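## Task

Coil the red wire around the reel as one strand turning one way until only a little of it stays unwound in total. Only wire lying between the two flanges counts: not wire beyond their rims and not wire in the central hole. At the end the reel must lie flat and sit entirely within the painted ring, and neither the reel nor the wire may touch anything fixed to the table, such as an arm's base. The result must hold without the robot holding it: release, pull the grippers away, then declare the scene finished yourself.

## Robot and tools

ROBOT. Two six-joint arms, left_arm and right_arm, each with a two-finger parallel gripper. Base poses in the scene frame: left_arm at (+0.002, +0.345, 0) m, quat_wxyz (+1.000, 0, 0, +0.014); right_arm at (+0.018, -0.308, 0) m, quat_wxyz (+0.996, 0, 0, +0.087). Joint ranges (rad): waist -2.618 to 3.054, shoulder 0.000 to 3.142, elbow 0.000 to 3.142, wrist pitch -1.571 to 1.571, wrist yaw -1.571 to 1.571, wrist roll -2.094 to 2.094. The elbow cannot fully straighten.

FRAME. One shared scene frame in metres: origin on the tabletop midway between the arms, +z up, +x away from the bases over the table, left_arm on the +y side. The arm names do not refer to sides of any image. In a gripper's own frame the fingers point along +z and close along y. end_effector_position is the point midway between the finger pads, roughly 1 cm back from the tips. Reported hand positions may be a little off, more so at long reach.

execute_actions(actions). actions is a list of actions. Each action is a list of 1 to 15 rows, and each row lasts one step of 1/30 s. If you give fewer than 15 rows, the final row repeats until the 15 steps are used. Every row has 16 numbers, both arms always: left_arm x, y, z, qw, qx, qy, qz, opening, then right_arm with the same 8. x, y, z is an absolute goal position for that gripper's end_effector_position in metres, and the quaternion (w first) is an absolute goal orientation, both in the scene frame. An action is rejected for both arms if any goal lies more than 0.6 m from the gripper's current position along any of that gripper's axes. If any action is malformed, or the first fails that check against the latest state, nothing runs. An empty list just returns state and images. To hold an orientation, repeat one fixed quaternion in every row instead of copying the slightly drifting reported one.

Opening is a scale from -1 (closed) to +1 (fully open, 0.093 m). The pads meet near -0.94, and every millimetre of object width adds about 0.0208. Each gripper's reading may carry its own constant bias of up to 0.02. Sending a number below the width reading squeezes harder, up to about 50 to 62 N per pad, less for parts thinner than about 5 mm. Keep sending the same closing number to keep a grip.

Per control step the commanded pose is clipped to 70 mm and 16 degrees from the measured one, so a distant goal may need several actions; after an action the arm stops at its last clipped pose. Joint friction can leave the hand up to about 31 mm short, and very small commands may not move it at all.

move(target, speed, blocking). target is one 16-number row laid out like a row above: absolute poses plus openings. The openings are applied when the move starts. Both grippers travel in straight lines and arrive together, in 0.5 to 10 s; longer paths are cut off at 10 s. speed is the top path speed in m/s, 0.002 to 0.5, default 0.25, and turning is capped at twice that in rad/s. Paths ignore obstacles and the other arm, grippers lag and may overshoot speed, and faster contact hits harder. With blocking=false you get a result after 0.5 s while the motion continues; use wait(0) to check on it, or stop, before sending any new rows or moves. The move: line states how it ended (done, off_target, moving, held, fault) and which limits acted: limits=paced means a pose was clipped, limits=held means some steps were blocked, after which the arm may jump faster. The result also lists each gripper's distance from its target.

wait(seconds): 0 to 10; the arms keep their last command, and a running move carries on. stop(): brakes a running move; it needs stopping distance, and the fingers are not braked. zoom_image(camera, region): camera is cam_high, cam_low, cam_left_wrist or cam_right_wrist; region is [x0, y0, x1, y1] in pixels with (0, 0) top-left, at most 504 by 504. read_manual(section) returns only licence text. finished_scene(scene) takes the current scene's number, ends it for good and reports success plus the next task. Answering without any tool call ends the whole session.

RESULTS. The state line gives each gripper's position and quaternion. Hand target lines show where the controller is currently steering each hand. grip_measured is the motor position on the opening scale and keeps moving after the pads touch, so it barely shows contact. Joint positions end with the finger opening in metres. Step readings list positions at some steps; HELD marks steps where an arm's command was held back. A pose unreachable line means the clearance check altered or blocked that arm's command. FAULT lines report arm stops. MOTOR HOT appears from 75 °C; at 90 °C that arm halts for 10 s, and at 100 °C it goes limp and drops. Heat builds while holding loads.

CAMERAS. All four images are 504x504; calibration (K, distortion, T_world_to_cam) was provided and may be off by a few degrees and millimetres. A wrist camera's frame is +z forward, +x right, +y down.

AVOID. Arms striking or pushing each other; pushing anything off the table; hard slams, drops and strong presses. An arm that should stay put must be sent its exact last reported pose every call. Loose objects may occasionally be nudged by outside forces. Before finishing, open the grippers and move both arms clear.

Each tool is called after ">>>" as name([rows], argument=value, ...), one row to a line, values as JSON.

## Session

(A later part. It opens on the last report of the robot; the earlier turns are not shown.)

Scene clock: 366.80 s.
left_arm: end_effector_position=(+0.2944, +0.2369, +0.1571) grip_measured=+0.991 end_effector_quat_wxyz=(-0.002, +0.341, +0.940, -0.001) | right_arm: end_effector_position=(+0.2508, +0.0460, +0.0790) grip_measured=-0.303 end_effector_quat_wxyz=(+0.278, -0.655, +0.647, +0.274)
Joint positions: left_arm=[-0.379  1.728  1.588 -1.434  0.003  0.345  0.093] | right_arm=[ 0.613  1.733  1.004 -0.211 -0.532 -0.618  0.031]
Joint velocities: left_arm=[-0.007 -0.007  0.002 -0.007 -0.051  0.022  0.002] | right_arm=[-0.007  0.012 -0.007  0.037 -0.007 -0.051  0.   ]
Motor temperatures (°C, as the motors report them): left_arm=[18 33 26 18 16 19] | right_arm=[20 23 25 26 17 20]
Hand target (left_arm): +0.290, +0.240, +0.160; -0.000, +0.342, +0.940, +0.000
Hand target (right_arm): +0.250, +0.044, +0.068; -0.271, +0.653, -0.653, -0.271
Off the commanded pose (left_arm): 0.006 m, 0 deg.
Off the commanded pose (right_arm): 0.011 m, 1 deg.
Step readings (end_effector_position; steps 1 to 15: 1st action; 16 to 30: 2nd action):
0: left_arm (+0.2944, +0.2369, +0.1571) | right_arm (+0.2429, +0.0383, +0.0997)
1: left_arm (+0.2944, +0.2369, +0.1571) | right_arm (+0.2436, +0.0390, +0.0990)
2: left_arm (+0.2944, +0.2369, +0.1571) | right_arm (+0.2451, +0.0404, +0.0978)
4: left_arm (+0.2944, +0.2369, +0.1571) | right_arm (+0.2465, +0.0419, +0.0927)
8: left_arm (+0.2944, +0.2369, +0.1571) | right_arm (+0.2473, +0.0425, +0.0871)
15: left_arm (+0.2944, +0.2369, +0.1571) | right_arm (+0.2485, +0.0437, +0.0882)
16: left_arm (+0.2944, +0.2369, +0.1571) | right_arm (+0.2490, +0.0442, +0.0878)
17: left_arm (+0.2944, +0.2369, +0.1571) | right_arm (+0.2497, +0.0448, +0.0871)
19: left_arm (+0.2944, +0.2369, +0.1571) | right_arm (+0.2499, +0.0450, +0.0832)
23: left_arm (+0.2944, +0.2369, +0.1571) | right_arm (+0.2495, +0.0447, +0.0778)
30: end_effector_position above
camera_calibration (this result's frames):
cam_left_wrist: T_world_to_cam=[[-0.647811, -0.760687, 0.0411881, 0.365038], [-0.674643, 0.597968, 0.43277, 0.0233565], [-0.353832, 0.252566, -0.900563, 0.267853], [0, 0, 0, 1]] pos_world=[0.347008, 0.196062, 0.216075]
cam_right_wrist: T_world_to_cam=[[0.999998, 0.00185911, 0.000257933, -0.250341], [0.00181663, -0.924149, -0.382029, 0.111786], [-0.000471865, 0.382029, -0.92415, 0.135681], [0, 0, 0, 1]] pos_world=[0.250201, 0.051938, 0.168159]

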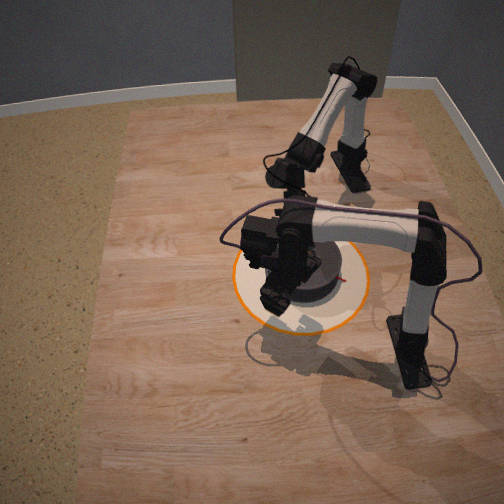

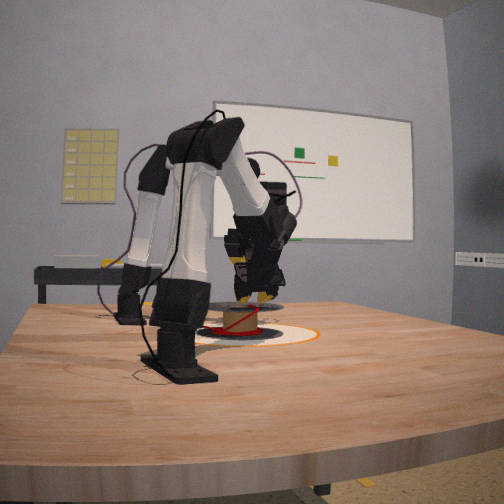

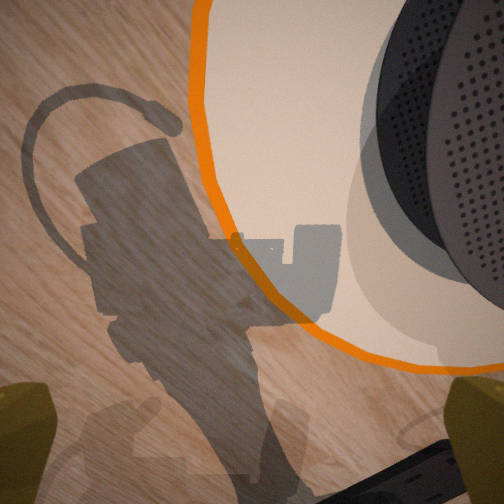

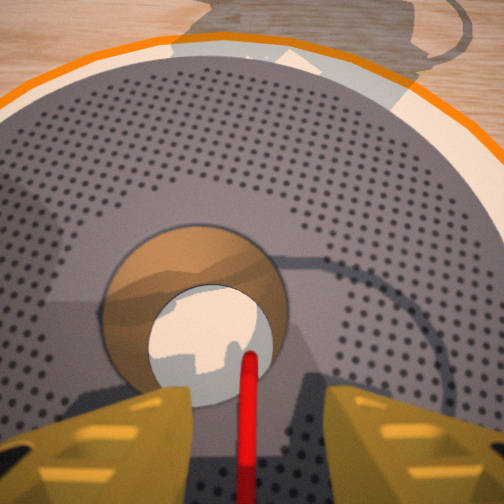

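>>> execute_actions([
  [[0.29,0.24,0.16,0,0.342,0.9397,0,1,0.249,0.042,0.060,0.2706,-0.6533,0.6533,0.2706,-0.3]],
  [[0.29,0.24,0.16,0,0.342,0.9397,0,1,0.249,0.042,0.062,0.2706,-0.6533,0.6533,0.2706,-0.7]],
  [[0.29,0.24,0.16,0,0.342,0.9397,0,1,0.249,0.042,0.062,0.2706,-0.6533,0.6533,0.2706,-1]],
])

Scene clock: 369.00 s.
left_arm: end_effector_position=(+0.2944, +0.2369, +0.1571) grip_measured=+0.991 end_effector_quat_wxyz=(-0.002, +0.341, +0.940, -0.001) | right_arm: end_effector_position=(+0.2499, +0.0450, +0.0724) grip_measured=-0.993 end_effector_quat_wxyz=(+0.279, -0.655, +0.647, +0.274)
Joint positions: left_arm=[-0.379  1.728  1.588 -1.434  0.003  0.345  0.093] | right_arm=[ 0.613  1.739  0.981 -0.177 -0.532 -0.618  0.   ]
Joint velocities: left_arm=[-0.007 -0.007 -0.002 -0.022 -0.007  0.037  0.001] | right_arm=[ 0.007 -0.002 -0.012 -0.007  0.022  0.037  0.   ]
Motor temperatures (°C, as the motors report them): left_arm=[18 33 26 18 16 19] | right_arm=[20 23 25 26 17 20]
Hand target (left_arm): +0.290, +0.240, +0.160; -0.000, +0.342, +0.940, +0.000
Hand target (right_arm): +0.249, +0.042, +0.062; -0.270, +0.653, -0.653, -0.271
Off the commanded pose (left_arm): 0.006 m, 0 deg.
Off the commanded pose (right_arm): 0.011 m, 1 deg.
Step readings (end_effector_position; steps 1 to 15: 1st action; 16 to 30: 2nd action; 31 to 45: 3rd action):
0: left_arm (+0.2944, +0.2369, +0.1571) | right_arm (+0.2511, +0.0463, +0.0793)
1: left_arm (+0.2944, +0.2369, +0.1571) | right_arm (+0.2512, +0.0464, +0.0789)
2: left_arm (+0.2944, +0.2369, +0.1571) | right_arm (+0.2511, +0.0463, +0.0781)
4: left_arm (+0.2944, +0.2369, +0.1571) | right_arm (+0.2496, +0.0448, +0.0752)
8: left_arm (+0.2944, +0.2369, +0.1571) | right_arm (+0.2491, +0.0442, +0.0722)
15: left_arm (+0.2944, +0.2369, +0.1571) | right_arm (+0.2499, +0.0450, +0.0724)
16: left_arm (+0.2944, +0.2369, +0.1571) | right_arm (+0.2499, +0.0450, +0.0724)
17: left_arm (+0.2944, +0.2369, +0.1571) | right_arm (+0.2499, +0.0450, +0.0724)
19: left_arm (+0.2944, +0.2369, +0.1571) | right_arm (+0.2499, +0.0450, +0.0724)
23: left_arm (+0.2944, +0.2369, +0.1571) | right_arm (+0.2499, +0.0450, +0.0724)
30: left_arm (+0.2944, +0.2369, +0.1571) | right_arm (+0.2499, +0.0450, +0.0724)
31: left_arm (+0.2944, +0.2369, +0.1571) | right_arm (+0.2499, +0.0450, +0.0724)
32: left_arm (+0.2944, +0.2369, +0.1571) | right_arm (+0.2499, +0.0450, +0.0724)
34: left_arm (+0.2944, +0.2369, +0.1571) | right_arm (+0.2499, +0.0450, +0.0724)
38: left_arm (+0.2944, +0.2369, +0.1571) | right_arm (+0.2499, +0.0450, +0.0724)
45: end_effector_position above
camera_calibration (this result's frames):
cam_left_wrist: T_world_to_cam=[[-0.647811, -0.760687, 0.0411881, 0.365038], [-0.674643, 0.597968, 0.43277, 0.0233565], [-0.353832, 0.252566, -0.900563, 0.267853], [0, 0, 0, 1]] pos_world=[0.347008, 0.196062, 0.216075]
cam_right_wrist: T_world_to_cam=[[0.999995, 0.00185553, 0.00268756, -0.249581], [0.00274582, -0.923217, -0.384268, 0.108293], [0.00176818, 0.384274, -0.923218, 0.129213], [0, 0, 0, 1]] pos_world=[0.249054, 0.0507882, 0.161576]

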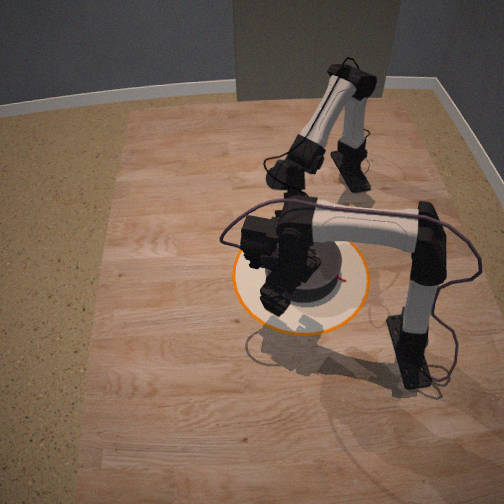

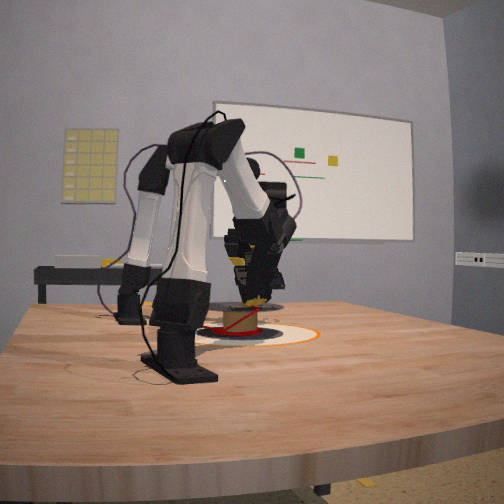

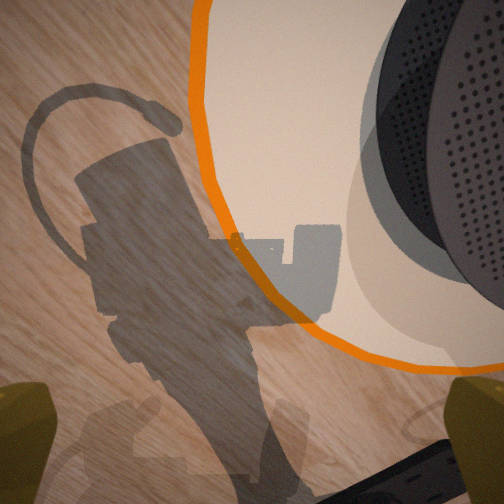

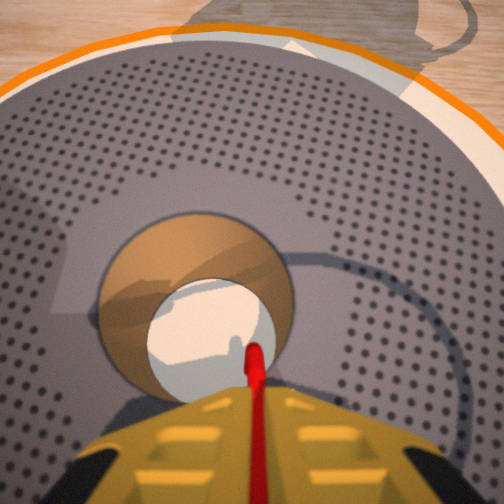

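>>> execute_actions([
  [[0.29,0.24,0.16,0,0.342,0.9397,0,1,0.250,0.040,0.10,0.2706,-0.6533,0.6533,0.2706,-1]],
  [[0.27,0.22,0.15,0,0.1736,0.9848,0,1,0.275,0.005,0.105,0.28,-0.625,0.68,0.26,-1]],
  [[0.25,0.21,0.14,0,0,1,0,1,0.30,-0.02,0.095,0.2931,-0.5939,0.7077,0.246,-1]],
])

Scene clock: 372.73 s.
left_arm: end_effector_position=(+0.2497, +0.2119, +0.1376) grip_measured=+0.991 end_effector_quat_wxyz=(-0.016, +0.010, +1.000, +0.003) | right_arm: end_effector_position=(+0.3004, -0.0176, +0.0967) grip_measured=-0.993 end_effector_quat_wxyz=(+0.290, -0.593, +0.709, +0.250)
Joint positions: left_arm=[-0.514  1.632  1.403 -1.373  0.009 -0.467  0.093] | right_arm=[ 0.408  1.651  1.006 -0.33  -0.546 -0.639  0.   ]
Joint velocities: left_arm=[-0.007 -0.002 -0.012 -0.007  0.007 -0.212 -0.   ] | right_arm=[-0.002  0.012 -0.017  0.051  0.037  0.066  0.   ]
Motor temperatures (°C, as the motors report them): left_arm=[18 33 26 18 16 19] | right_arm=[20 24 25 26 17 20]
Hand target (left_arm): +0.250, +0.211, +0.140; -0.001, +0.001, +1.000, -0.000
Hand target (right_arm): +0.300, -0.020, +0.095; +0.293, -0.594, +0.707, +0.247
Off the commanded pose (left_arm): 0.003 m, 2 deg.
Off the commanded pose (right_arm): 0.003 m, 1 deg.
Step readings (end_effector_position; steps 1 to 15: 1st action; 16 to 30: 2nd action; 31 to 45: 3rd action):
0: left_arm (+0.2944, +0.2369, +0.1571) | right_arm (+0.2499, +0.0450, +0.0724)
1: left_arm (+0.2944, +0.2369, +0.1571) | right_arm (+0.2491, +0.0442, +0.0735)
2: left_arm (+0.2944, +0.2369, +0.1571) | right_arm (+0.2478, +0.0429, +0.0757)
4: left_arm (+0.2944, +0.2369, +0.1571) | right_arm (+0.2478, +0.0429, +0.0848)
8: left_arm (+0.2944, +0.2369, +0.1571) | right_arm (+0.2496, +0.0447, +0.0966)
15: left_arm (+0.2944, +0.2369, +0.1571) | right_arm (+0.2464, +0.0415, +0.0934)
16: left_arm (+0.2929, +0.2356, +0.1556) | right_arm (+0.2487, +0.0389, +0.0947)
17: left_arm (+0.2877, +0.2333, +0.1528) | right_arm (+0.2546, +0.0327, +0.0963)
19: left_arm (+0.2764, +0.2275, +0.1479) | right_arm (+0.2716, +0.0190, +0.1017)
23: left_arm (+0.2690, +0.2224, +0.1451) | right_arm (+0.2825, +0.0093, +0.1066)
30: left_arm (+0.2699, +0.2220, +0.1472) | right_arm (+0.2810, +0.0083, +0.1054)
31: left_arm (+0.2688, +0.2209, +0.1455) | right_arm (+0.2826, +0.0063, +0.1047)
32: left_arm (+0.2646, +0.2196, +0.1427) | right_arm (+0.2865, +0.0016, +0.1033)
34: left_arm (+0.2534, +0.2171, +0.1380) | right_arm (+0.2952, -0.0108, +0.0986)
38: left_arm (+0.2472, +0.2140, +0.1360) | right_arm (+0.3004, -0.0177, +0.0967)
45: end_effector_position above
camera_calibration (this result's frames):
cam_left_wrist: T_world_to_cam=[[-0.0271418, -0.999119, 0.0320082, 0.214652], [-0.887428, 0.0388223, 0.459309, 0.184609], [-0.460147, -0.0159385, -0.8877, 0.322478], [0, 0, 0, 1]] pos_world=[0.318041, 0.212436, 0.1946]
cam_right_wrist: T_world_to_cam=[[0.98359, -0.179406, -0.0191101, -0.296264], [-0.173876, -0.914312, -0.365788, 0.111081], [0.0481519, 0.363108, -0.930502, 0.162116], [0, 0, 0, 1]] pos_world=[0.30291, -0.0104548, 0.18582]

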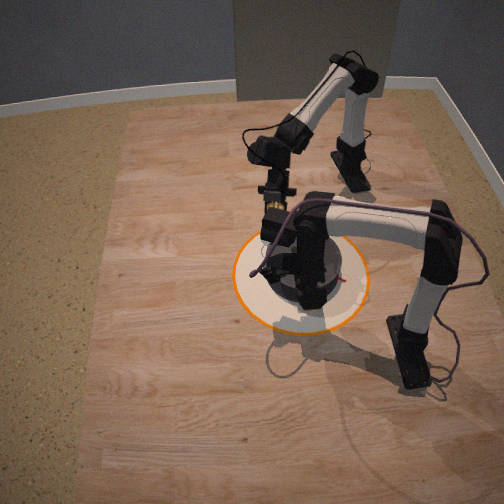

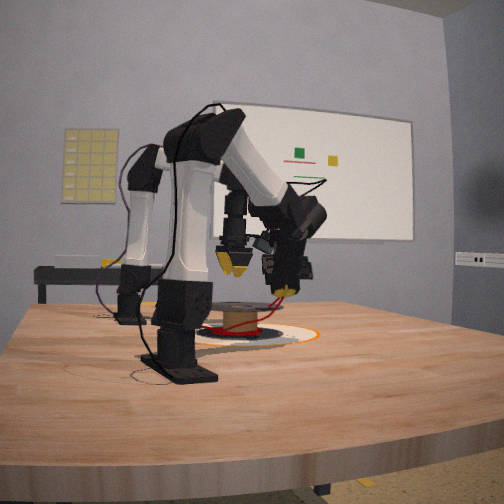

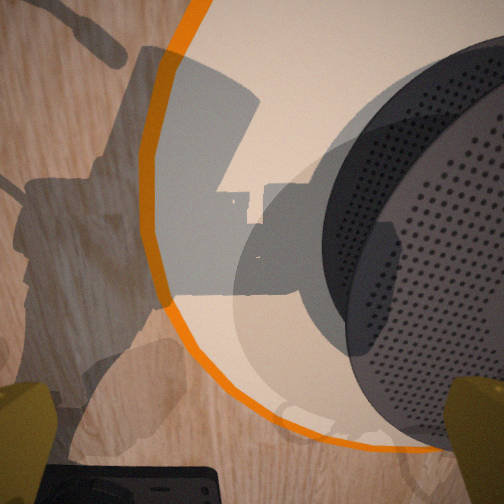

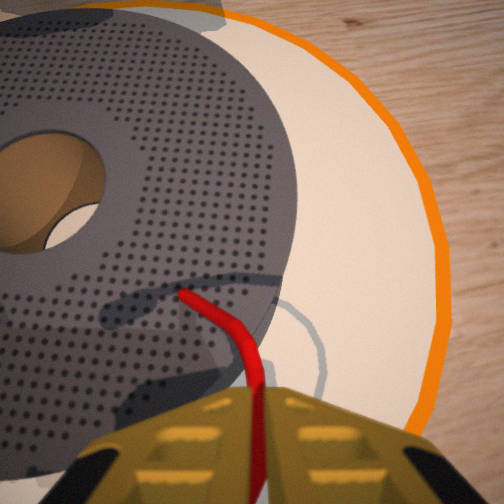

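>>> execute_actions([
  [[0.24,0.19,0.13,0,0,1,0,1,0.312,-0.022,0.065,0.325,-0.582,0.694,0.272,-1]],
  [[0.225,0.15,0.11,0,-0.0872,0.9962,0,1,0.315,-0.022,0.042,0.3537,-0.5702,0.6794,0.2968,-1]],
  [[0.215,0.132,0.10,0,-0.1736,0.9848,0,1,0.315,-0.022,0.042,0.3537,-0.5702,0.6794,0.2968,-1]],
])

Scene clock: 375.13 s.
left_arm: end_effector_position=(+0.2141, +0.1333, +0.1079) grip_measured=+0.991 end_effector_quat_wxyz=(+0.000, -0.168, +0.986, -0.005) | right_arm: end_effector_position=(+0.3168, -0.0186, +0.0483) grip_measured=-0.993 end_effector_quat_wxyz=(+0.358, -0.575, +0.676, +0.292)
Joint positions: left_arm=[-0.808  1.67   1.327 -1.219  0.006 -1.118  0.093] | right_arm=[ 0.338  1.795  0.808  0.157 -0.681 -0.624  0.   ]
Joint velocities: left_arm=[ 0.017 -0.002 -0.002 -0.066 -0.051 -0.081 -0.001] | right_arm=[-0.007  0.002 -0.002  0.037  0.007 -0.037  0.   ]
Motor temperatures (°C, as the motors report them): left_arm=[18 33 26 19 16 19] | right_arm=[20 24 25 26 17 20]
Hand target (left_arm): +0.215, +0.133, +0.100; -0.000, -0.174, +0.985, +0.000
Hand target (right_arm): +0.315, -0.022, +0.042; +0.354, -0.570, +0.679, +0.297
Off the commanded pose (left_arm): 0.008 m, 1 deg.
Off the commanded pose (right_arm): 0.007 m, 1 deg.
Step readings (end_effector_position; steps 1 to 15: 1st action; 16 to 30: 2nd action; 31 to 45: 3rd action):
0: left_arm (+0.2506, +0.2113, +0.1376) | right_arm (+0.3004, -0.0176, +0.0967)
1: left_arm (+0.2499, +0.2096, +0.1363) | right_arm (+0.3017, -0.0171, +0.0955)
2: left_arm (+0.2472, +0.2055, +0.1343) | right_arm (+0.3037, -0.0179, +0.0926)
4: left_arm (+0.2396, +0.1966, +0.1304) | right_arm (+0.3059, -0.0239, +0.0792)
8: left_arm (+0.2369, +0.1915, +0.1291) | right_arm (+0.3048, -0.0270, +0.0614)
15: left_arm (+0.2385, +0.1905, +0.1290) | right_arm (+0.3109, -0.0215, +0.0680)
16: left_arm (+0.2373, +0.1874, +0.1278) | right_arm (+0.3118, -0.0203, +0.0677)
17: left_arm (+0.2338, +0.1803, +0.1261) | right_arm (+0.3130, -0.0199, +0.0657)
19: left_arm (+0.2238, +0.1643, +0.1218) | right_arm (+0.3125, -0.0226, +0.0540)
23: left_arm (+0.2198, +0.1527, +0.1180) | right_arm (+0.3093, -0.0248, +0.0387)
30: left_arm (+0.2223, +0.1505, +0.1179) | right_arm (+0.3151, -0.0200, +0.0459)
31: left_arm (+0.2218, +0.1491, +0.1173) | right_arm (+0.3155, -0.0197, +0.0465)
32: left_arm (+0.2202, +0.1458, +0.1162) | right_arm (+0.3158, -0.0194, +0.0468)
34: left_arm (+0.2154, +0.1390, +0.1124) | right_arm (+0.3163, -0.0191, +0.0474)
38: left_arm (+0.2129, +0.1344, +0.1080) | right_arm (+0.3167, -0.0188, +0.0480)
45: end_effector_position above
camera_calibration (this result's frames):
cam_left_wrist: T_world_to_cam=[[0.321693, -0.945616, 0.048203, 0.052531], [-0.860504, -0.27074, 0.431547, 0.208204], [-0.395027, -0.180304, -0.900802, 0.287818], [0, 0, 0, 1]] pos_world=[0.275958, 0.157938, 0.166885]
cam_right_wrist: T_world_to_cam=[[0.984626, -0.174495, 0.00798552, -0.315007], [-0.144641, -0.840093, -0.522802, 0.0950887], [0.0979351, 0.513609, -0.852417, 0.0998642], [0, 0, 0, 1]] pos_world=[0.314137, -0.026375, 0.137354]

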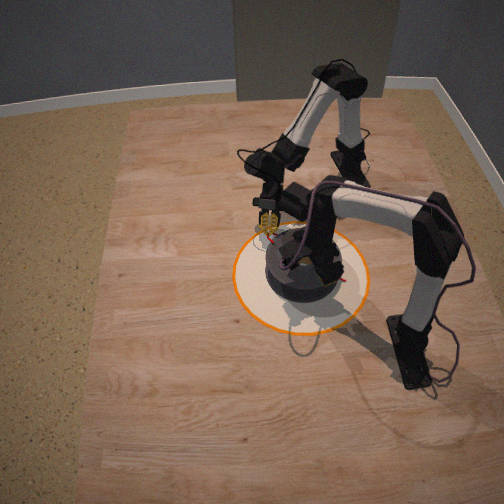

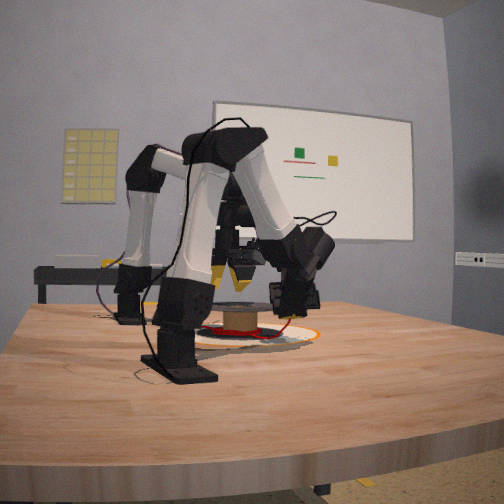

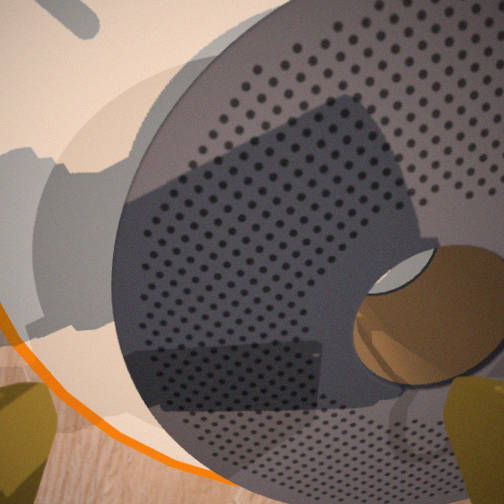

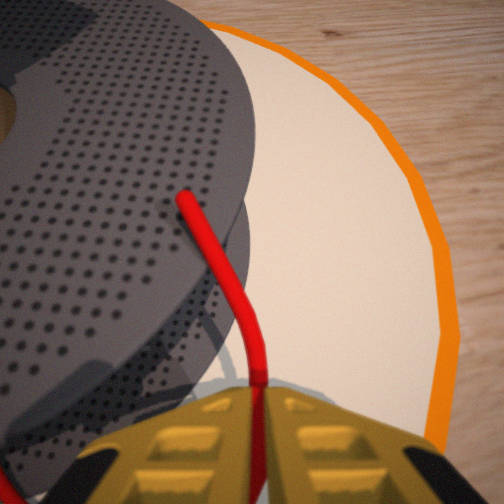

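>>> execute_actions([
  [[0.2175,0.135,0.085,0,-0.1736,0.9848,0,1,0.318,-0.024,0.045,0.385,-0.495,0.74,0.255,-1]],
  [[0.2175,0.135,0.070,0,-0.1736,0.9848,0,1,0.318,-0.026,0.040,0.4095,-0.4095,0.7868,0.2132,-1]],
  [[0.2175,0.135,0.052,0,-0.1736,0.9848,0,1,0.318,-0.026,0.028,0.4095,-0.4095,0.7868,0.2132,-1]],
])

Scene clock: 378.83 s.
left_arm: end_effector_position=(+0.2142, +0.1332, +0.0586) grip_measured=+0.991 end_effector_quat_wxyz=(-0.001, -0.172, +0.985, -0.003) | right_arm: end_effector_position=(+0.3236, -0.0248, +0.0383) grip_measured=-0.993 end_effector_quat_wxyz=(+0.417, -0.410, +0.782, +0.217)
Joint positions: left_arm=[-0.808  1.712  1.175 -1.03   0.006 -1.126  0.093] | right_arm=[ 0.469  1.743  0.598  0.527 -0.264 -0.186  0.   ]
Joint velocities: left_arm=[-0.017  0.012 -0.007  0.007 -0.066 -0.007 -0.   ] | right_arm=[ 0.007 -0.007  0.002  0.051  0.007  0.066  0.   ]
Motor temperatures (°C, as the motors report them): left_arm=[18 33 25 19 16 19] | right_arm=[20 24 25 26 18 20]
Hand target (left_arm): +0.217, +0.135, +0.052; +0.000, -0.174, +0.985, -0.000
Hand target (right_arm): +0.318, -0.026, +0.028; +0.409, -0.410, +0.787, +0.213
Off the commanded pose (left_arm): 0.008 m, 0 deg.
Off the commanded pose (right_arm): 0.012 m, 1 deg.
Step readings (end_effector_position; steps 1 to 15: 1st action; 16 to 30: 2nd action; 31 to 45: 3rd action):
0: left_arm (+0.2144, +0.1330, +0.1079) | right_arm (+0.3169, -0.0185, +0.0484)
1: left_arm (+0.2146, +0.1328, +0.1059) | right_arm (+0.3179, -0.0195, +0.0476)
2: left_arm (+0.2145, +0.1329, +0.1030) | right_arm (+0.3167, -0.0213, +0.0465)
4: left_arm (+0.2121, +0.1353, +0.0959) | right_arm (+0.3112, -0.0233, +0.0431)
8: left_arm (+0.2117, +0.1357, +0.0917) | right_arm (+0.3115, -0.0236, +0.0396)
15: left_arm (+0.2138, +0.1336, +0.0917) | right_arm (+0.3202, -0.0240, +0.0428)
16: left_arm (+0.2141, +0.1333, +0.0900) | right_arm (+0.3213, -0.0248, +0.0423)
17: left_arm (+0.2142, +0.1332, +0.0874) | right_arm (+0.3192, -0.0250, +0.0414)
19: left_arm (+0.2123, +0.1351, +0.0812) | right_arm (+0.3107, -0.0230, +0.0376)
23: left_arm (+0.2122, +0.1352, +0.0772) | right_arm (+0.3095, -0.0230, +0.0338)
30: left_arm (+0.2143, +0.1331, +0.0772) | right_arm (+0.3196, -0.0254, +0.0382)
31: left_arm (+0.2146, +0.1328, +0.0752) | right_arm (+0.3203, -0.0254, +0.0385)
32: left_arm (+0.2146, +0.1328, +0.0722) | right_arm (+0.3211, -0.0251, +0.0387)
34: left_arm (+0.2123, +0.1351, +0.0647) | right_arm (+0.3215, -0.0254, +0.0372)
38: left_arm (+0.2116, +0.1358, +0.0586) | right_arm (+0.3222, -0.0256, +0.0361)
45: end_effector_position above
camera_calibration (this result's frames):
cam_left_wrist: T_world_to_cam=[[0.329795, -0.943055, 0.0433978, 0.0530337], [-0.856522, -0.27957, 0.433833, 0.229695], [-0.396995, -0.180247, -0.899948, 0.243808], [0, 0, 0, 1]] pos_world=[0.276039, 0.158175, 0.117463]
cam_right_wrist: T_world_to_cam=[[0.818557, -0.574383, -0.00704048, -0.278271], [-0.487397, -0.688002, -0.537677, 0.200824], [0.303989, 0.443551, -0.843121, 0.0250939], [0, 0, 0, 1]] pos_world=[0.318033, -0.0327973, 0.127176]

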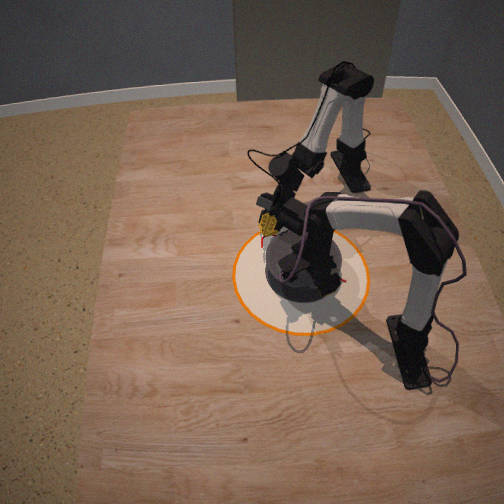

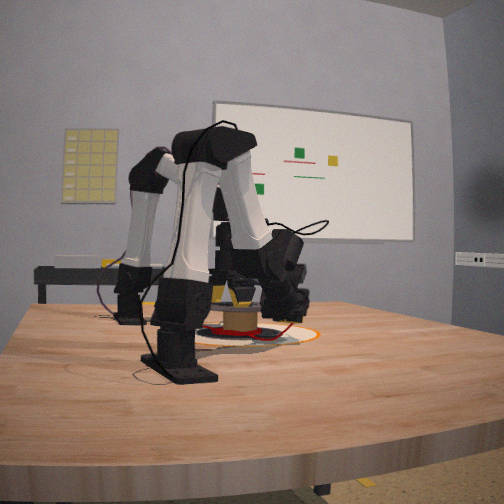

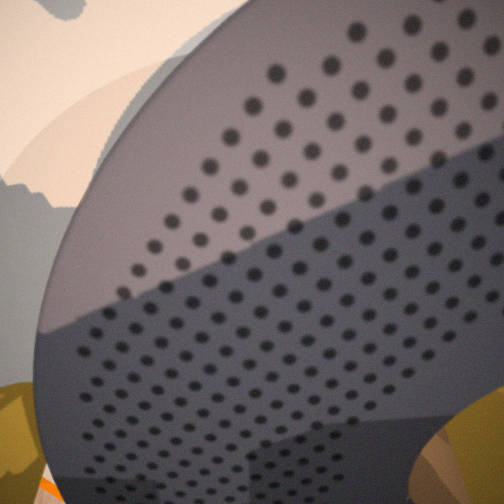

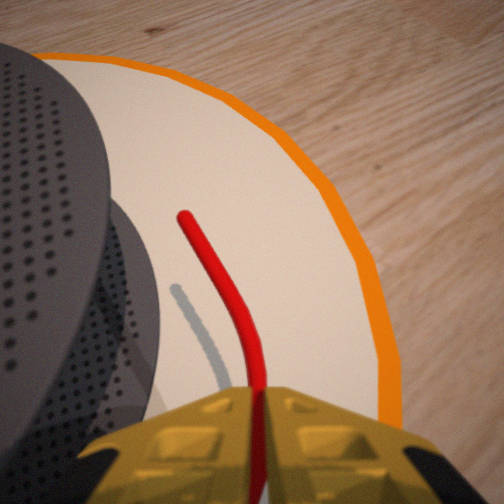

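>>> execute_actions([
  [[0.2175,0.135,0.056,0,-0.1736,0.9848,0,0.3,0.318,-0.026,0.016,0.4095,-0.4095,0.7868,0.2132,-1]],
  [[0.2175,0.135,0.060,0,-0.1736,0.9848,0,0.3,0.316,-0.022,0.018,0.385,-0.495,0.74,0.255,-1]],
])

Scene clock: 380.87 s.
left_arm: end_effector_position=(+0.2145, +0.1332, +0.0586) grip_measured=+0.439 end_effector_quat_wxyz=(-0.001, -0.171, +0.985, -0.003) | right_arm: end_effector_position=(+0.3145, -0.0227, +0.0230) grip_measured=-0.993 end_effector_quat_wxyz=(+0.395, -0.487, +0.738, +0.251)
Joint positions: left_arm=[-0.808  1.712  1.175 -1.029  0.005 -1.125  0.066] | right_arm=[ 0.411  1.813  0.618  0.518 -0.459 -0.359  0.   ]
Joint velocities: left_arm=[ 0.007 -0.007 -0.022  0.037  0.007  0.007 -0.001] | right_arm=[-0.007 -0.002 -0.002 -0.066  0.022 -0.051  0.   ]
Motor temperatures (°C, as the motors report them): left_arm=[18 33 25 19 16 19] | right_arm=[20 24 25 27 17 20]
Hand target (left_arm): +0.217, +0.135, +0.060; +0.000, -0.174, +0.985, -0.000
Hand target (right_arm): +0.315, -0.022, +0.019; +0.385, -0.492, +0.738, +0.256
Off the commanded pose (left_arm): 0.004 m, 0 deg.
Off the commanded pose (right_arm): 0.005 m, 2 deg.
Step readings (end_effector_position; steps 1 to 15: 1st action; 16 to 30: 2nd action):
0: left_arm (+0.2147, +0.1327, +0.0586) | right_arm (+0.3240, -0.0246, +0.0389)
1: left_arm (+0.2147, +0.1327, +0.0586) | right_arm (+0.3243, -0.0243, +0.0383)
2: left_arm (+0.2143, +0.1332, +0.0586) | right_arm (+0.3249, -0.0239, +0.0366)
4: left_arm (+0.2145, +0.1332, +0.0586) | right_arm (+0.3240, -0.0247, +0.0299)
8: left_arm (+0.2145, +0.1332, +0.0586) | right_arm (+0.3221, -0.0263, +0.0227)
15: left_arm (+0.2145, +0.1332, +0.0586) | right_arm (+0.3234, -0.0253, +0.0249)
16: left_arm (+0.2145, +0.1332, +0.0586) | right_arm (+0.3217, -0.0246, +0.0249)
17: left_arm (+0.2145, +0.1332, +0.0586) | right_arm (+0.3208, -0.0249, +0.0248)
19: left_arm (+0.2145, +0.1332, +0.0586) | right_arm (+0.3218, -0.0277, +0.0234)
23: left_arm (+0.2145, +0.1332, +0.0586) | right_arm (+0.3192, -0.0259, +0.0227)
30: end_effector_position above
camera_calibration (this result's frames):
cam_left_wrist: T_world_to_cam=[[0.328661, -0.943442, 0.0435846, 0.0532358], [-0.857427, -0.278712, 0.432595, 0.230078], [-0.39598, -0.179548, -0.900534, 0.243638], [0, 0, 0, 1]] pos_world=[0.276255, 0.158095, 0.117554]
cam_right_wrist: T_world_to_cam=[[0.914412, -0.404753, 0.0051577, -0.296324], [-0.33946, -0.773719, -0.534907, 0.141041], [0.220496, 0.487374, -0.844896, 0.0412818], [0, 0, 0, 1]] pos_world=[0.309737, -0.0309315, 0.111851]

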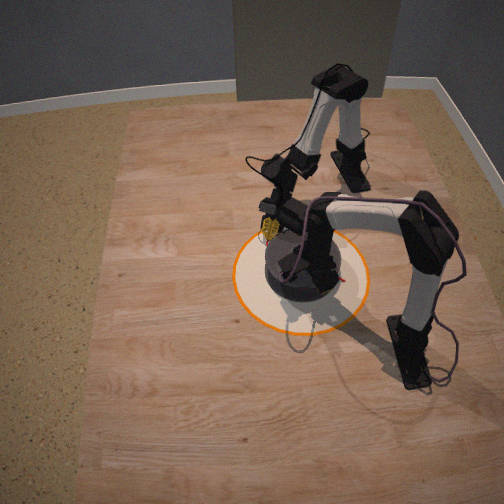

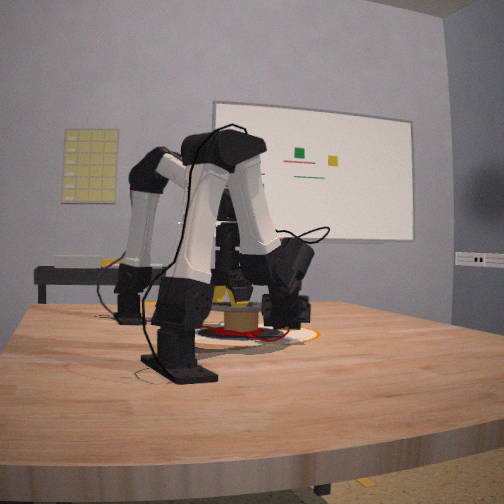

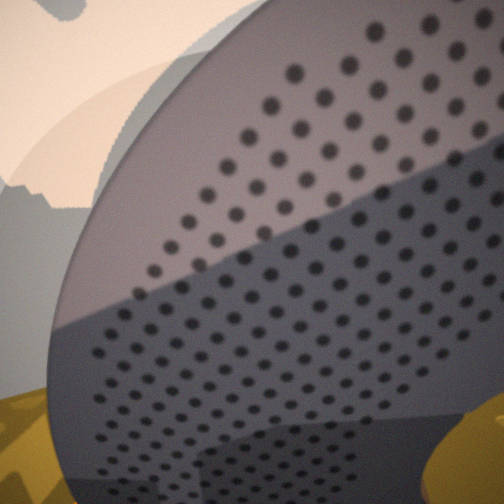

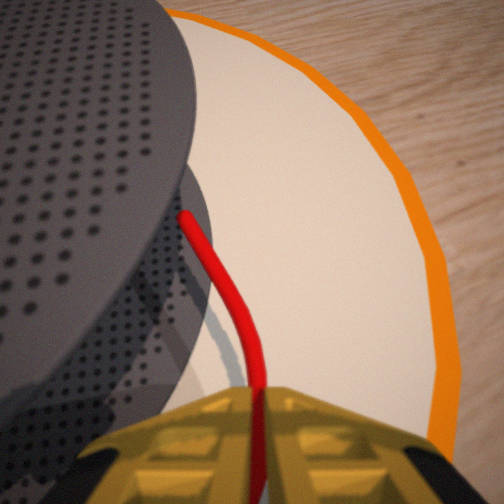

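>>> execute_actions([
  [[0.2175,0.135,0.060,0,-0.1736,0.9848,0,0.3,0.313,-0.012,0.020,0.3537,-0.5702,0.6794,0.2968,-1]],
  [[0.2175,0.135,0.060,0,-0.1736,0.9848,0,0.3,0.307,0.004,0.022,0.325,-0.63,0.625,0.328,-1]],
])

Scene clock: 382.30 s.
left_arm: end_effector_position=(+0.2145, +0.1347, +0.0586) grip_measured=+0.439 end_effector_quat_wxyz=(-0.001, -0.169, +0.986, -0.001) | right_arm: end_effector_position=(+0.3141, +0.0023, +0.0267) grip_measured=-0.993 end_effector_quat_wxyz=(+0.344, -0.624, +0.630, +0.308)
Joint positions: left_arm=[-0.806  1.712  1.175 -1.033  0.003 -1.119  0.066] | right_arm=[ 0.367  1.927  0.893  0.143 -0.743 -0.748  0.   ]
Joint velocities: left_arm=[-0.027 -0.012  0.012  0.051 -0.051 -0.037 -0.001] | right_arm=[-0.007 -0.002  0.032 -0.066 -0.037 -0.168  0.   ]
Motor temperatures (°C, as the motors report them): left_arm=[18 32 26 19 16 19] | right_arm=[20 24 25 27 18 20]
Hand target (left_arm): +0.218, +0.135, +0.060; +0.000, -0.174, +0.985, -0.000
Hand target (right_arm): +0.307, +0.004, +0.023; -0.327, +0.628, -0.625, -0.328
Off the commanded pose (left_arm): 0.003 m, 1 deg.
Off the commanded pose (right_arm): 0.009 m, 3 deg.
Step readings (end_effector_position; steps 1 to 15: 1st action; 16 to 30: 2nd action):
0: left_arm (+0.2145, +0.1332, +0.0586) | right_arm (+0.3125, -0.0226, +0.0220)
1: left_arm (+0.2145, +0.1332, +0.0586) | right_arm (+0.3117, -0.0210, +0.0222)
2: left_arm (+0.2145, +0.1332, +0.0586) | right_arm (+0.3134, -0.0188, +0.0223)
4: left_arm (+0.2145, +0.1332, +0.0586) | right_arm (+0.3197, -0.0160, +0.0241)
8: left_arm (+0.2145, +0.1332, +0.0586) | right_arm (+0.3199, -0.0126, +0.0277)
15: left_arm (+0.2145, +0.1332, +0.0586) | right_arm (+0.3127, -0.0119, +0.0257)
16: left_arm (+0.2145, +0.1332, +0.0586) | right_arm (+0.3113, -0.0100, +0.0256)
17: left_arm (+0.2145, +0.1332, +0.0586) | right_arm (+0.3122, -0.0063, +0.0254)
19: left_arm (+0.2145, +0.1332, +0.0586) | right_arm (+0.3159, -0.0000, +0.0265)
23: left_arm (+0.2147, +0.1346, +0.0586) | right_arm (+0.3153, +0.0024, +0.0267)
30: end_effector_position above
camera_calibration (this result's frames):
cam_left_wrist: T_world_to_cam=[[0.325131, -0.944865, 0.0389956, 0.0558575], [-0.857788, -0.277306, 0.432784, 0.230433], [-0.398109, -0.174161, -0.900654, 0.24367], [0, 0, 0, 1]] pos_world=[0.276508, 0.159116, 0.117556]
cam_right_wrist: T_world_to_cam=[[0.998873, -0.0354832, 0.0315162, -0.313916], [-0.0138043, -0.852591, -0.522397, 0.0598512], [0.0454068, 0.521373, -0.85212, 0.087447], [0, 0, 0, 1]] pos_world=[0.310418, -0.00570267, 0.115675]

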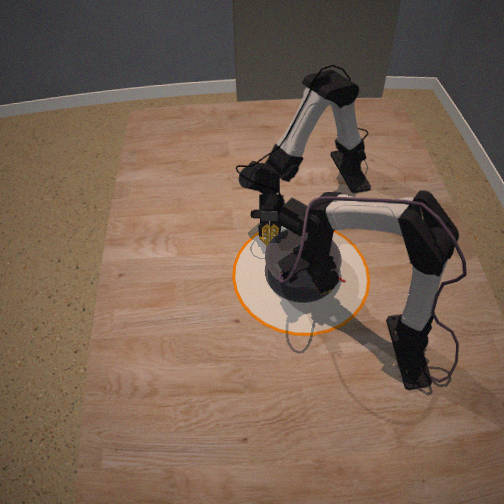

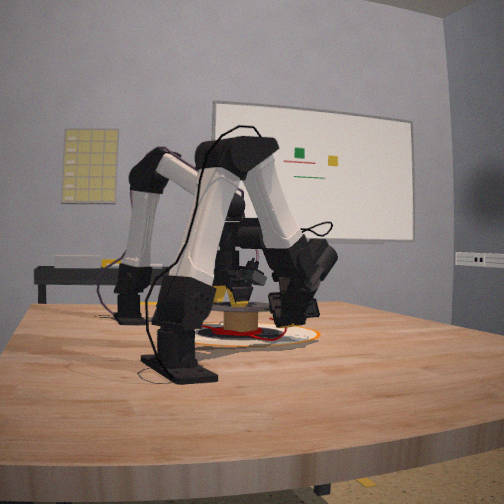

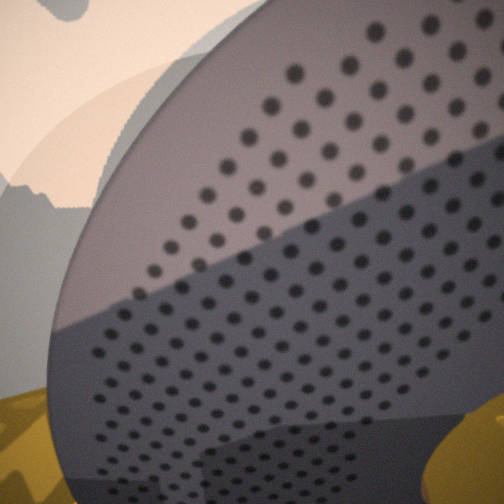

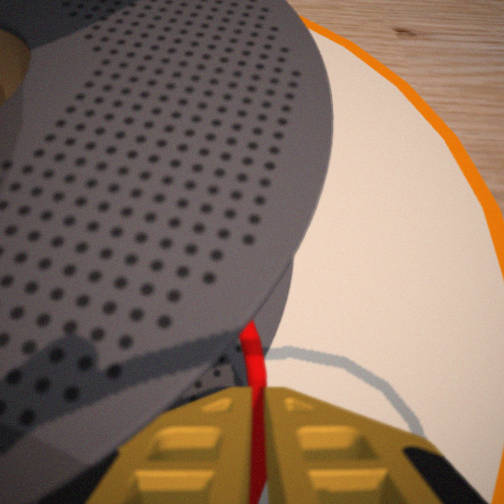

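>>> execute_actions([
  [[0.2287,0.137,0.060,0,0,1,0,0.3,0.307,0.004,0.022,0.325,-0.63,0.625,0.328,-1]],
  [[0.2499,0.133,0.060,0,0.1736,0.9848,0,0.3,0.307,0.004,0.022,0.325,-0.63,0.625,0.328,-1]],
])

>>> zoom_image(camera="cam_low", region=[190, 280, 330, 360])

Scene clock: 384.03 s.
left_arm: end_effector_position=(+0.2496, +0.1346, +0.0600) grip_measured=+0.439 end_effector_quat_wxyz=(+0.007, +0.155, +0.988, -0.001) | right_arm: end_effector_position=(+0.3048, +0.0009, +0.0234) grip_measured=-0.993 end_effector_quat_wxyz=(+0.327, -0.628, +0.628, +0.324)
Joint positions: left_arm=[-0.735  1.794  1.279 -1.042 -0.006 -0.396  0.066] | right_arm=[ 0.366  1.931  0.895  0.098 -0.774 -0.766  0.   ]
Joint velocities: left_arm=[ 0.012 -0.002  0.017  0.022  0.007  0.139  0.   ] | right_arm=[-0.012 -0.002 -0.022 -0.022  0.051 -0.066  0.   ]
Motor temperatures (°C, as the motors report them): left_arm=[18 32 26 19 16 19] | right_arm=[20 25 25 26 18 20]
Hand target (left_arm): +0.250, +0.133, +0.060; +0.001, +0.173, +0.985, -0.000
Hand target (right_arm): +0.307, +0.004, +0.022; -0.325, +0.630, -0.625, -0.328
Off the commanded pose (left_arm): 0.002 m, 2 deg.
Off the commanded pose (right_arm): 0.004 m, 1 deg.
Step readings (end_effector_position; steps 1 to 15: 1st action; 16 to 30: 2nd action):
0: left_arm (+0.2145, +0.1347, +0.0586) | right_arm (+0.3136, +0.0023, +0.0267)
1: left_arm (+0.2158, +0.1352, +0.0591) | right_arm (+0.3130, +0.0023, +0.0266)
2: left_arm (+0.2184, +0.1365, +0.0595) | right_arm (+0.3114, +0.0020, +0.0261)
4: left_arm (+0.2224, +0.1384, +0.0594) | right_arm (+0.3093, +0.0018, +0.0248)
8: left_arm (+0.2248, +0.1383, +0.0594) | right_arm (+0.3073, +0.0017, +0.0243)
15: left_arm (+0.2254, +0.1378, +0.0595) | right_arm (+0.3061, +0.0017, +0.0243)
16: left_arm (+0.2273, +0.1376, +0.0600) | right_arm (+0.3060, +0.0017, +0.0243)
17: left_arm (+0.2311, +0.1365, +0.0604) | right_arm (+0.3060, +0.0017, +0.0242)
19: left_arm (+0.2406, +0.1350, +0.0597) | right_arm (+0.3054, +0.0014, +0.0238)
23: left_arm (+0.2490, +0.1357, +0.0601) | right_arm (+0.3050, +0.0008, +0.0233)
30: end_effector_position above
camera_calibration (this result's frames):
cam_left_wrist: T_world_to_cam=[[-0.315415, -0.948237, 0.0368697, 0.204681], [-0.857233, 0.301378, 0.417519, 0.182778], [-0.407019, 0.100086, -0.90792, 0.224575], [0, 0, 0, 1]] pos_world=[0.312649, 0.116524, 0.120036]
cam_right_wrist: T_world_to_cam=[[0.999963, -0.00639707, -0.00578797, -0.304098], [-0.00847264, -0.854547, -0.519305, 0.0550539], [-0.00162407, 0.519334, -0.85457, 0.100197], [0, 0, 0, 1]] pos_world=[0.304716, -0.00693496, 0.112455]

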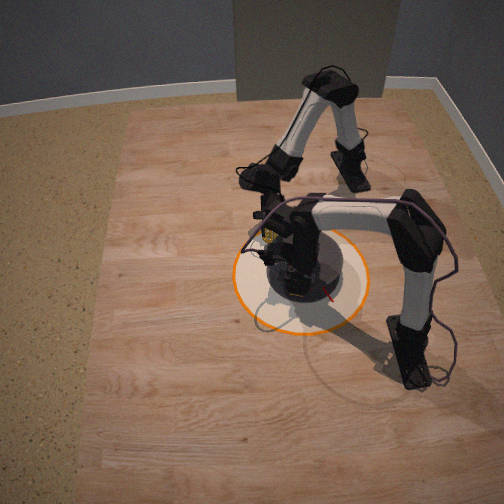

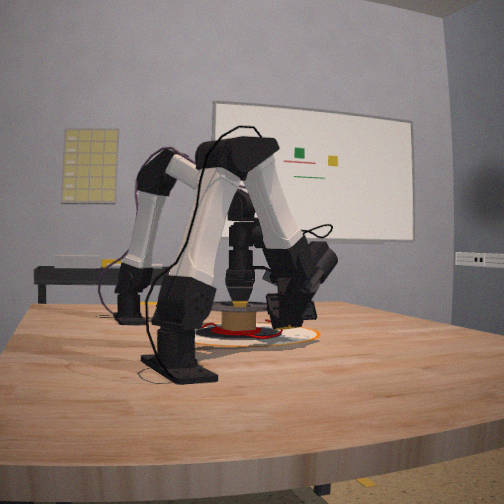

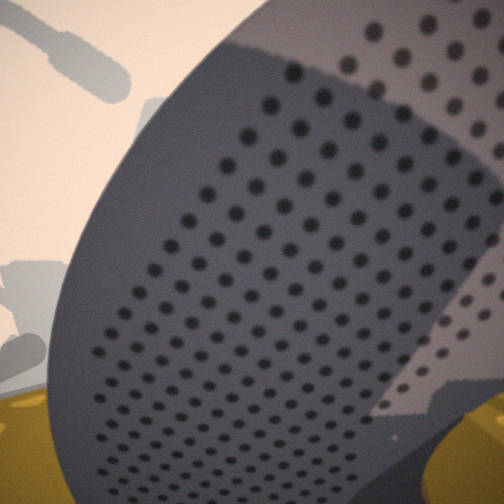

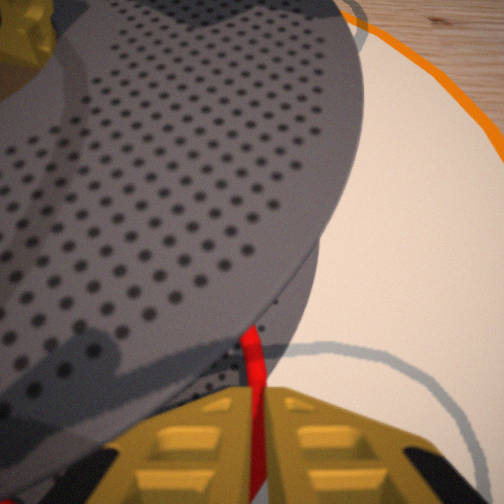

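Region (190, 280, 330, 360) of cam_low's 504x504 image, scaled by 3.600, with more detail than that image has; it fills the top 288 rows of this view, and the rest is white.

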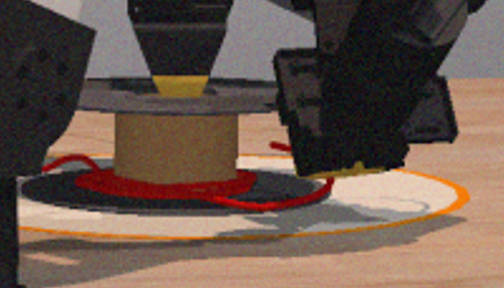

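>>> execute_actions(actions=[])

Scene clock: 386.00 s.
left_arm: end_effector_position=(+0.2496, +0.1344, +0.0599) grip_measured=+0.439 end_effector_quat_wxyz=(+0.007, +0.165, +0.986, -0.001) | right_arm: end_effector_position=(+0.3047, +0.0009, +0.0235) grip_measured=-0.993 end_effector_quat_wxyz=(+0.327, -0.628, +0.628, +0.324)
Joint positions: left_arm=[-0.735  1.795  1.279 -1.042 -0.006 -0.375  0.066] | right_arm=[ 0.366  1.931  0.895  0.098 -0.775 -0.766  0.   ]
Joint velocities: left_arm=[ 0.007 -0.007  0.002  0.007 -0.066 -0.066  0.001] | right_arm=[-0.002 -0.002  0.012  0.022  0.007  0.066  0.   ]
Motor temperatures (°C, as the motors report them): left_arm=[18 32 26 19 16 19] | right_arm=[20 25 25 26 18 20]
Hand target (left_arm): +0.250, +0.133, +0.060; +0.001, +0.173, +0.985, -0.000
Hand target (right_arm): +0.307, +0.004, +0.022; -0.325, +0.630, -0.625, -0.328
Off the commanded pose (left_arm): 0.001 m, 1 deg.
Off the commanded pose (right_arm): 0.004 m, 1 deg.
camera_calibration (this result's frames):
cam_left_wrist: T_world_to_cam=[[-0.334877, -0.941538, 0.0369244, 0.208539], [-0.850775, 0.318975, 0.417656, 0.178864], [-0.405017, 0.108449, -0.907855, 0.222951], [0, 0, 0, 1]] pos_world=[0.312307, 0.115116, 0.120004]
cam_right_wrist: T_world_to_cam=[[0.999964, -0.00594321, -0.00610752, -0.303998], [-0.00825184, -0.854277, -0.519753, 0.0550778], [-0.00212851, 0.519785, -0.854295, 0.100379], [0, 0, 0, 1]] pos_world=[0.304655, -0.00693053, 0.112523]

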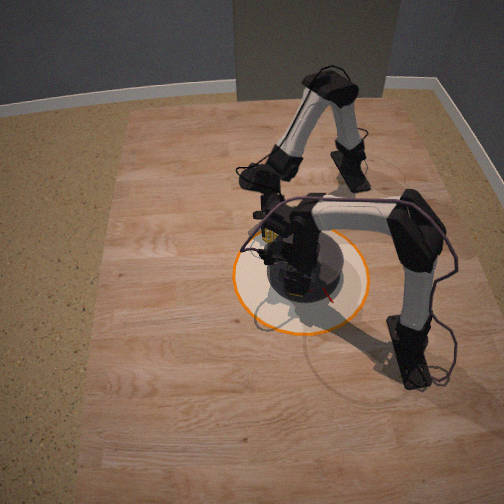

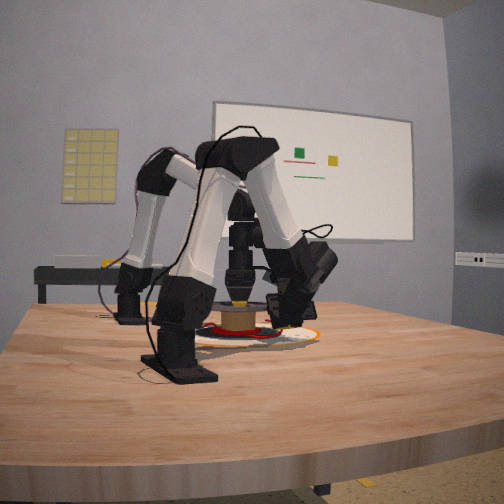

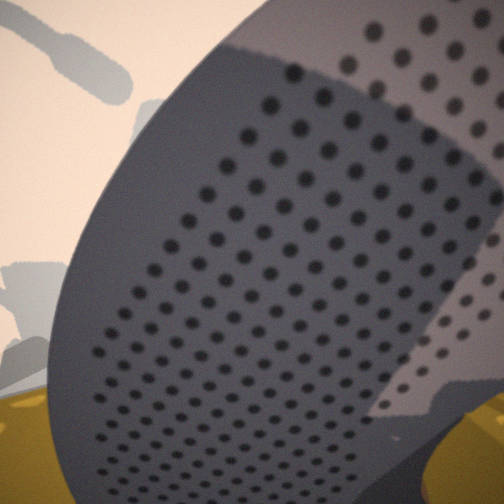

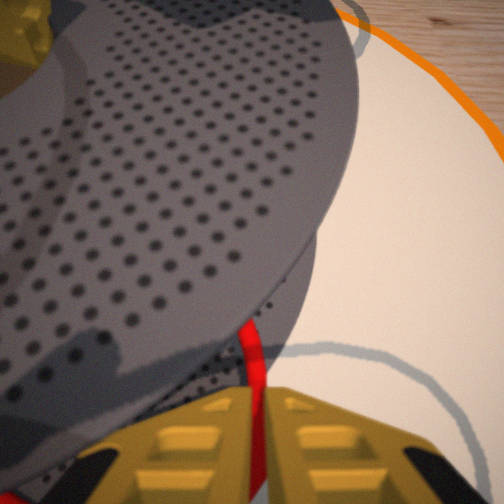

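>>> zoom_image(camera="cam_low", region=[170, 285, 330, 355])

>>> zoom_image(camera="cam_high", region=[220, 210, 390, 350])

Region (170, 285, 330, 355) of cam_low's 504x504 image, scaled by 3.150, with more detail than that image has; it fills the top 220 rows of this view, and the rest is white.

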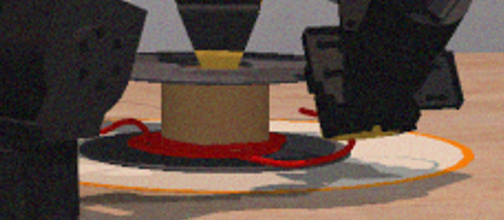

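Region (220, 210, 390, 350) of cam_high's 504x504 image, scaled by 2.965, with more detail than that image has; it fills the top 415 rows of this view, and the rest is white.

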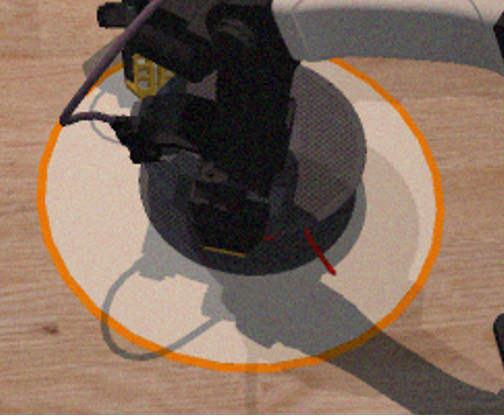

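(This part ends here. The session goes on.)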